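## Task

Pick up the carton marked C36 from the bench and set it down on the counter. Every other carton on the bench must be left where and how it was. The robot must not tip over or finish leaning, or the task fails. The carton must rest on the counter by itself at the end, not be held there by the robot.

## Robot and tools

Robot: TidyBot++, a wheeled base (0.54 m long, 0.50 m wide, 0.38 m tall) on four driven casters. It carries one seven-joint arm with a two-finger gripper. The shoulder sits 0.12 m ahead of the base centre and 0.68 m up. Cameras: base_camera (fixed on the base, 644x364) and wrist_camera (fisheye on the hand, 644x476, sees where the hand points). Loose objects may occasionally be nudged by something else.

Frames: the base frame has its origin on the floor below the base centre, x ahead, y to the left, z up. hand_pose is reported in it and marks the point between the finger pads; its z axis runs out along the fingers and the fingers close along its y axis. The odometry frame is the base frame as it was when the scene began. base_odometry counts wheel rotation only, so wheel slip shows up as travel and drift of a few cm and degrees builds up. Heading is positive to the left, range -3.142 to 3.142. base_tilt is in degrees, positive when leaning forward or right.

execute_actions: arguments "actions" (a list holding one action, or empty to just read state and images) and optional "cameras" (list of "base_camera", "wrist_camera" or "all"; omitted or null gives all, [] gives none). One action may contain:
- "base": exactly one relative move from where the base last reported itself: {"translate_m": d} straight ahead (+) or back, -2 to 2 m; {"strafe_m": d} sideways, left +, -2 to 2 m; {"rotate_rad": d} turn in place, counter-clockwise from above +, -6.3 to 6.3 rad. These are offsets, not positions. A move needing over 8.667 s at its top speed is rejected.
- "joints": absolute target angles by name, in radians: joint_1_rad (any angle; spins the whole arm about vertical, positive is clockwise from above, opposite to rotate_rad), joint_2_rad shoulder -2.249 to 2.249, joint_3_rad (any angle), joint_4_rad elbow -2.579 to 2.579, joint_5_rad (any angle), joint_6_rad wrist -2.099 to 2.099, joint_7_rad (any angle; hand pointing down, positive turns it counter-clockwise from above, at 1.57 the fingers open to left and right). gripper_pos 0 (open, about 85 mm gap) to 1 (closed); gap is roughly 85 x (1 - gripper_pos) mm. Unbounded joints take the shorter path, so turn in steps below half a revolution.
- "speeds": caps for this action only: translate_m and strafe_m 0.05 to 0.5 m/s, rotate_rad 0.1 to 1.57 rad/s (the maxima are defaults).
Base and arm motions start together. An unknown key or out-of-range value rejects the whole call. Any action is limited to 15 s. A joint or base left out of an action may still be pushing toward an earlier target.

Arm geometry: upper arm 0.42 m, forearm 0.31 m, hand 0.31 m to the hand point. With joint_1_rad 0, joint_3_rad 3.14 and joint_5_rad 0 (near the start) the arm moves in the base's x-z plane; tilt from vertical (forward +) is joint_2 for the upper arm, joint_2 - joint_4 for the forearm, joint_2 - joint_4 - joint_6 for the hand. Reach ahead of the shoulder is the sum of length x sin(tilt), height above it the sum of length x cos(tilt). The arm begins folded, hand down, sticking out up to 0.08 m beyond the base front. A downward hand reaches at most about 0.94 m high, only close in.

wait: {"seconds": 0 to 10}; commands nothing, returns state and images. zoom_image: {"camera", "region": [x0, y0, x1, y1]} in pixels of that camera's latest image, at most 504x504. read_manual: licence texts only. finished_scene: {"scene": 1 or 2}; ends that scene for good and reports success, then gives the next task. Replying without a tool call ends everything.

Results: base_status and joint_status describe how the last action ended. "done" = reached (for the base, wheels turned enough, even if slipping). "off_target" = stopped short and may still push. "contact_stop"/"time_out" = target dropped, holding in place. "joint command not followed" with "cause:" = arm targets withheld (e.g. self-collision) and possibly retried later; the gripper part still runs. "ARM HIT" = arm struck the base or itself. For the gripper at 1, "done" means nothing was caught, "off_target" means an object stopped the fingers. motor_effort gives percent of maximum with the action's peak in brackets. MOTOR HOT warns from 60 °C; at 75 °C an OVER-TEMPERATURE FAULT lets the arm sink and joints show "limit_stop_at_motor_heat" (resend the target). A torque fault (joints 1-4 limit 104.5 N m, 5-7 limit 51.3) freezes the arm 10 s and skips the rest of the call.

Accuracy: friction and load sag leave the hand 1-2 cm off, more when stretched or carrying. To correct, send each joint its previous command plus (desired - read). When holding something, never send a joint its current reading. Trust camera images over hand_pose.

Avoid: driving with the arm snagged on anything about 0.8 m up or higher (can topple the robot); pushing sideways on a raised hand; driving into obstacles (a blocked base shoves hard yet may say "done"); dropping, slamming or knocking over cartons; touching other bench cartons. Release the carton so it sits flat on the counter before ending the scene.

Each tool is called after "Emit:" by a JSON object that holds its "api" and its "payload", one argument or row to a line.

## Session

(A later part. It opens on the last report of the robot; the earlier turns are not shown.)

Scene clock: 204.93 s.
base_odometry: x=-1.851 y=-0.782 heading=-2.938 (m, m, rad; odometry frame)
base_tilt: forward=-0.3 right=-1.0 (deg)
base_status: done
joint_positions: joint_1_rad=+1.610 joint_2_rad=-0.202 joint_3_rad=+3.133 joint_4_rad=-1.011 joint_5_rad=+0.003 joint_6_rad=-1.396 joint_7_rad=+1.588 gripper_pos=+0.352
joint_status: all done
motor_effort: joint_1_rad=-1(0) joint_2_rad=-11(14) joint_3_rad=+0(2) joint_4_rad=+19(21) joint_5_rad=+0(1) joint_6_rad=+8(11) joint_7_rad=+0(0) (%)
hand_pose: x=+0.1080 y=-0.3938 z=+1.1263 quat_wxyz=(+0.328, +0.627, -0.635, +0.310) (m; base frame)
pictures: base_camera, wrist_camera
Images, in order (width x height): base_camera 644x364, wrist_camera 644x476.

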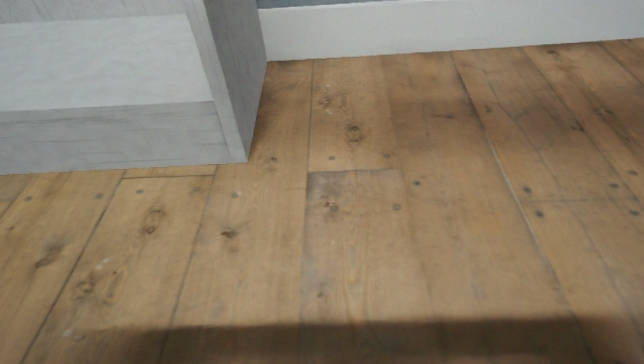

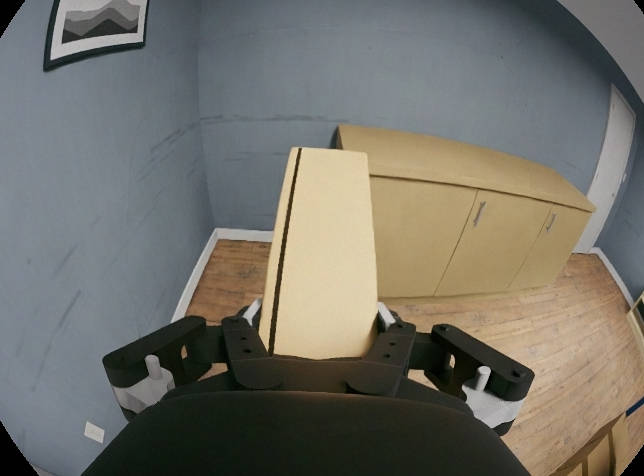

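Emit:
{"api": "execute_actions", "payload": {
  "actions": [
    {"base":{"strafe_m":-0.5},"joints":{"joint_6_rad":-1.2}}
  ],
  "cameras": ["wrist_camera"]
}}

Emit:
{"api": "execute_actions", "payload": {
  "actions": [
    {"base":{"translate_m":-0.5}}
  ],
  "cameras": ["wrist_camera"]
}}

Scene clock: 213.17 s.
base_odometry: x=-1.952 y=-0.293 heading=-2.937 (m, m, rad; odometry frame)
base_tilt: forward=-0.3 right=-1.0 (deg)
base_status: done
joint_positions: joint_1_rad=+1.610 joint_2_rad=-0.193 joint_3_rad=+3.133 joint_4_rad=-1.010 joint_5_rad=+0.003 joint_6_rad=-1.215 joint_7_rad=+1.588 gripper_pos=+0.352
joint_status: all done
motor_effort: joint_1_rad=+0(0) joint_2_rad=-12(16) joint_3_rad=+0(1) joint_4_rad=+19(21) joint_5_rad=+0(0) joint_6_rad=+9(10) joint_7_rad=+0(0) (%)
hand_pose: x=+0.1071 y=-0.4268 z=+1.1712 quat_wxyz=(+0.383, +0.597, -0.605, +0.362) (m; base frame)
pictures: wrist_camera
Images, in order (width x height): wrist_camera 644x476.

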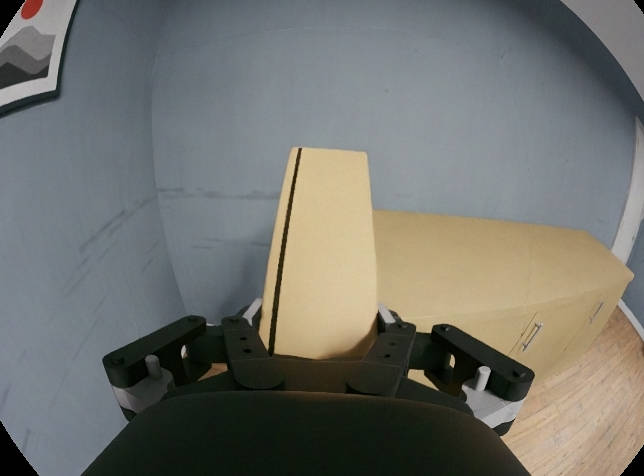

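Scene clock: 215.53 s.
base_odometry: x=-1.463 y=-0.191 heading=-2.937 (m, m, rad; odometry frame)
base_tilt: forward=-0.4 right=-1.1 (deg)
base_status: done
joint_positions: joint_1_rad=+1.612 joint_2_rad=-0.193 joint_3_rad=+3.133 joint_4_rad=-1.010 joint_5_rad=+0.003 joint_6_rad=-1.215 joint_7_rad=+1.588 gripper_pos=+0.352
joint_status: not commanded
motor_effort: joint_1_rad=+0(2) joint_2_rad=-11(13) joint_3_rad=+0(3) joint_4_rad=+19(20) joint_5_rad=+0(1) joint_6_rad=+9(9) joint_7_rad=+0(1) (%)
hand_pose: x=+0.1064 y=-0.4268 z=+1.1712 quat_wxyz=(+0.383, +0.597, -0.606, +0.361) (m; base frame)
pictures: wrist_camera
Images, in order (width x height): wrist_camera 644x476.

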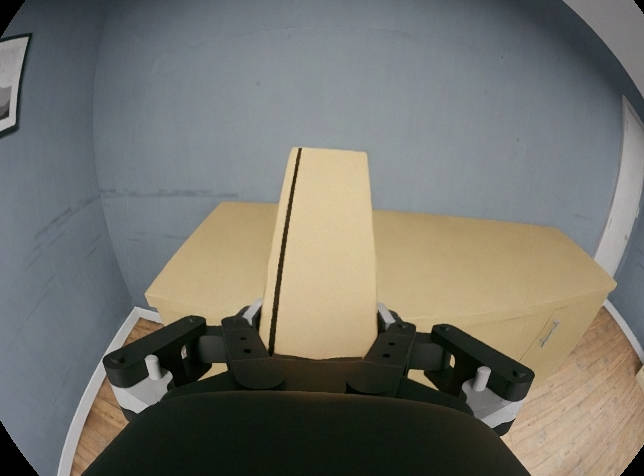

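Emit:
{"api": "execute_actions", "payload": {
  "actions": [
    {"base":{"strafe_m":-0.3},"joints":{"joint_2_rad":0.0,"joint_4_rad":-1.0,"joint_6_rad":-1.4},"speeds":{"strafe_m":0.25}}
  ],
  "cameras": ["wrist_camera"]
}}

Scene clock: 224.50 s.
base_odometry: x=-1.524 y=+0.103 heading=-2.937 (m, m, rad; odometry frame)
base_tilt: forward=-0.3 right=-1.0 (deg)
base_status: done
joint_positions: joint_1_rad=+1.612 joint_2_rad=+0.009 joint_3_rad=+3.133 joint_4_rad=-1.010 joint_5_rad=+0.003 joint_6_rad=-1.375 joint_7_rad=+1.588 gripper_pos=+0.352
joint_status: all done
motor_effort: joint_1_rad=-1(0) joint_2_rad=-21(26) joint_3_rad=+0(1) joint_4_rad=+21(22) joint_5_rad=+0(0) joint_6_rad=+7(10) joint_7_rad=+0(0) (%)
hand_pose: x=+0.1037 y=-0.4830 z=+1.0390 quat_wxyz=(+0.266, +0.653, -0.663, +0.251) (m; base frame)
pictures: wrist_camera
Images, in order (width x height): wrist_camera 644x476.

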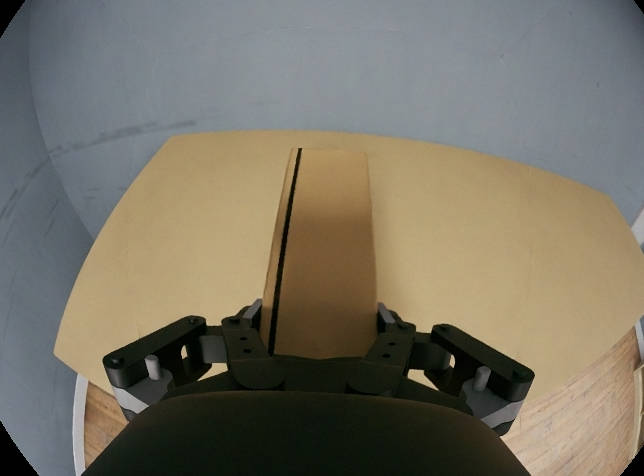

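Emit:
{"api": "execute_actions", "payload": {
  "actions": [
    {"base":{"strafe_m":-0.1},"joints":{"joint_2_rad":0.40,"joint_4_rad":-0.63,"joint_6_rad":-1.49},"speeds":{"strafe_m":0.1}}
  ],
  "cameras": ["wrist_camera"]
}}

Scene clock: 235.27 s.
base_odometry: x=-1.544 y=+0.201 heading=-2.937 (m, m, rad; odometry frame)
base_tilt: forward=-0.3 right=-1.0 (deg)
base_status: done
joint_positions: joint_1_rad=+1.612 joint_2_rad=+0.409 joint_3_rad=+3.133 joint_4_rad=-0.658 joint_5_rad=+0.003 joint_6_rad=-1.462 joint_7_rad=+1.588 gripper_pos=+0.352
joint_status: all done
motor_effort: joint_1_rad=-1(1) joint_2_rad=-36(41) joint_3_rad=+0(1) joint_4_rad=+20(22) joint_5_rad=+0(0) joint_6_rad=+6(7) joint_7_rad=+1(0) (%)
hand_pose: x=+0.0979 y=-0.6214 z=+0.9647 quat_wxyz=(+0.218, +0.668, -0.680, +0.208) (m; base frame)
pictures: wrist_camera
Images, in order (width x height): wrist_camera 644x476.

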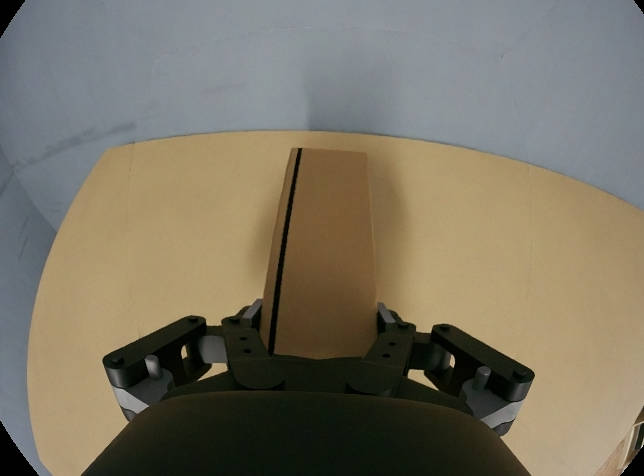

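Emit:
{"api": "execute_actions", "payload": {
  "actions": [
    {"joints":{"joint_2_rad":0.375,"joint_4_rad":-0.77,"joint_6_rad":-1.38}}
  ],
  "cameras": ["wrist_camera"]
}}

Scene clock: 242.33 s.
base_odometry: x=-1.544 y=+0.201 heading=-2.937 (m, m, rad; odometry frame)
base_tilt: forward=-0.3 right=-1.0 (deg)
base_status: not commanded
joint_positions: joint_1_rad=+1.612 joint_2_rad=+0.394 joint_3_rad=+3.133 joint_4_rad=-0.744 joint_5_rad=+0.003 joint_6_rad=-1.406 joint_7_rad=+1.588 gripper_pos=+0.352
joint_status: all done
motor_effort: joint_1_rad=+0(1) joint_2_rad=-34(37) joint_3_rad=+0(0) joint_4_rad=+20(21) joint_5_rad=+0(1) joint_6_rad=+5(6) joint_7_rad=+0(1) (%)
hand_pose: x=+0.0980 y=-0.6218 z=+0.9445 quat_wxyz=(+0.213, +0.670, -0.682, +0.203) (m; base frame)
pictures: wrist_camera
Images, in order (width x height): wrist_camera 644x476.

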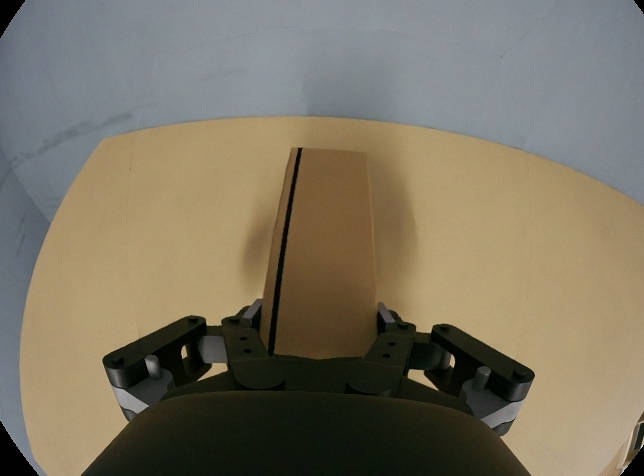

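Emit:
{"api": "execute_actions", "payload": {
  "actions": [
    {"joints":{"joint_2_rad":0.43}}
  ],
  "cameras": ["wrist_camera"]
}}

Scene clock: 246.33 s.
base_odometry: x=-1.544 y=+0.201 heading=-2.937 (m, m, rad; odometry frame)
base_tilt: forward=-0.3 right=-1.0 (deg)
base_status: not commanded
joint_positions: joint_1_rad=+1.612 joint_2_rad=+0.397 joint_3_rad=+3.133 joint_4_rad=-0.744 joint_5_rad=+0.003 joint_6_rad=-1.400 joint_7_rad=+1.588 gripper_pos=+0.352
joint_status: all done
motor_effort: joint_1_rad=-1(0) joint_2_rad=-33(35) joint_3_rad=+0(0) joint_4_rad=+18(20) joint_5_rad=+0(0) joint_6_rad=+4(5) joint_7_rad=+0(0) (%)
hand_pose: x=+0.0979 y=-0.6237 z=+0.9439 quat_wxyz=(+0.214, +0.670, -0.681, +0.204) (m; base frame)
pictures: wrist_camera
Images, in order (width x height): wrist_camera 644x476.

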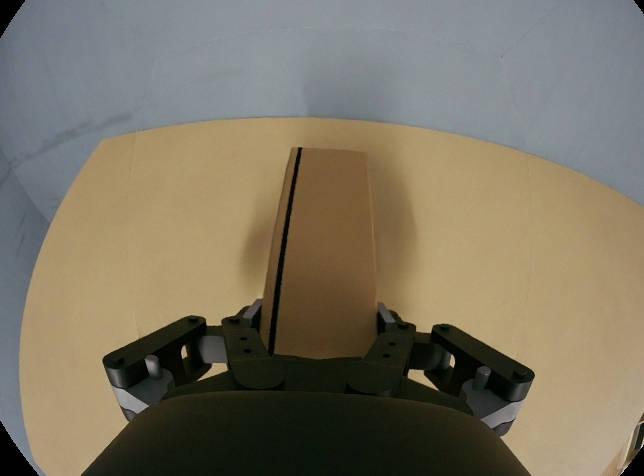

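Emit:
{"api": "execute_actions", "payload": {
  "actions": [
    {"joints":{"gripper_pos":0.0,"joint_2_rad":0.40}}
  ],
  "cameras": ["wrist_camera"]
}}

Emit:
{"api": "execute_actions", "payload": {
  "actions": [
    {"joints":{"joint_2_rad":0.1}}
  ],
  "cameras": ["wrist_camera"]
}}

Scene clock: 252.27 s.
base_odometry: x=-1.544 y=+0.201 heading=-2.937 (m, m, rad; odometry frame)
base_tilt: forward=-0.4 right=-1.0 (deg)
base_status: not commanded
joint_positions: joint_1_rad=+1.612 joint_2_rad=+0.396 joint_3_rad=+3.133 joint_4_rad=-0.745 joint_5_rad=+0.003 joint_6_rad=-1.400 joint_7_rad=+1.588 gripper_pos=+0.000
joint_status: all done
motor_effort: joint_1_rad=+0(0) joint_2_rad=-35(36) joint_3_rad=+0(0) joint_4_rad=+20(21) joint_5_rad=+0(0) joint_6_rad=+6(5) joint_7_rad=+1(0) (%)
hand_pose: x=+0.0979 y=-0.6235 z=+0.9441 quat_wxyz=(+0.214, +0.670, -0.681, +0.204) (m; base frame)
pictures: wrist_camera
Images, in order (width x height): wrist_camera 644x476.

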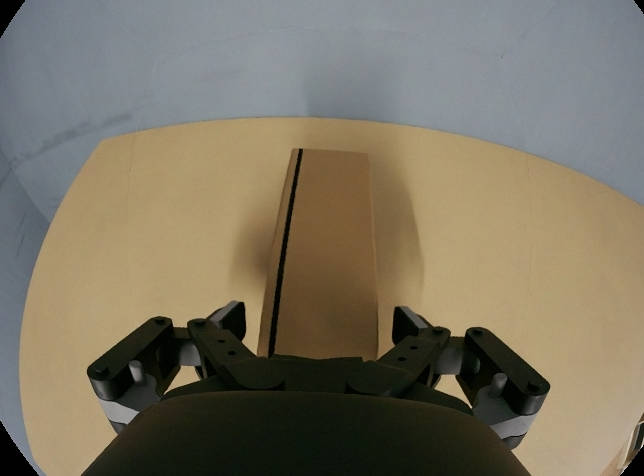

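Scene clock: 253.87 s.
base_odometry: x=-1.544 y=+0.201 heading=-2.937 (m, m, rad; odometry frame)
base_tilt: forward=-0.3 right=-1.0 (deg)
base_status: not commanded
joint_positions: joint_1_rad=+1.612 joint_2_rad=+0.093 joint_3_rad=+3.133 joint_4_rad=-0.752 joint_5_rad=+0.003 joint_6_rad=-1.400 joint_7_rad=+1.588 gripper_pos=+0.000
joint_status: all done
motor_effort: joint_1_rad=+0(1) joint_2_rad=-22(40) joint_3_rad=+0(0) joint_4_rad=+19(22) joint_5_rad=+0(0) joint_6_rad=+7(8) joint_7_rad=+1(1) (%)
hand_pose: x=+0.1023 y=-0.5168 z=+1.1151 quat_wxyz=(+0.315, +0.632, -0.643, +0.298) (m; base frame)
pictures: wrist_camera
Images, in order (width x height): wrist_camera 644x476.

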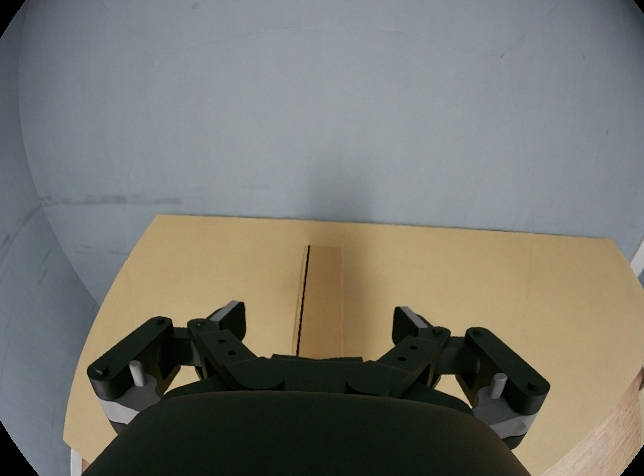

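Emit:
{"api": "execute_actions", "payload": {
  "actions": [
    {"base":{"strafe_m":0.1},"joints":{"joint_6_rad":-1.4,"joint_2_rad":0.0,"joint_4_rad":-1.1}}
  ],
  "cameras": ["wrist_camera"]
}}

Scene clock: 258.13 s.
base_odometry: x=-1.523 y=+0.103 heading=-2.937 (m, m, rad; odometry frame)
base_tilt: forward=-0.3 right=-1.1 (deg)
base_status: done
joint_positions: joint_1_rad=+1.612 joint_2_rad=+0.017 joint_3_rad=+3.133 joint_4_rad=-1.076 joint_5_rad=+0.003 joint_6_rad=-1.400 joint_7_rad=+1.588 gripper_pos=+0.000
joint_status: all done
motor_effort: joint_1_rad=+0(0) joint_2_rad=-21(28) joint_3_rad=+0(1) joint_4_rad=+20(22) joint_5_rad=+0(0) joint_6_rad=+6(7) joint_7_rad=+0(0) (%)
hand_pose: x=+0.1040 y=-0.4739 z=+0.9992 quat_wxyz=(+0.232, +0.665, -0.675, +0.219) (m; base frame)
pictures: wrist_camera
Images, in order (width x height): wrist_camera 644x476.

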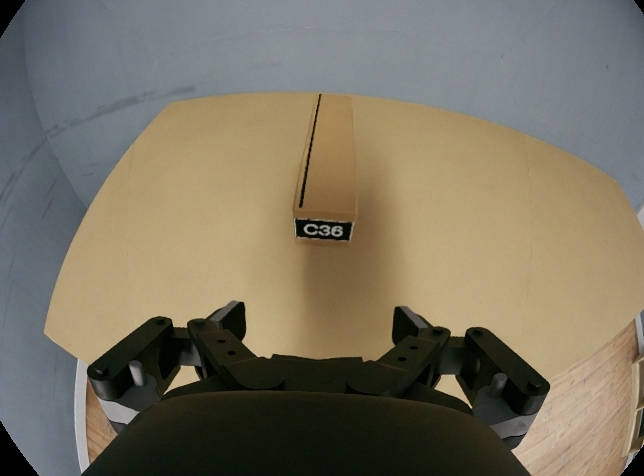

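C36 is fully on the counter.

Emit:
{"api": "finished_scene", "payload": {
  "scene": 1
}}

The scene is finished: the task was done.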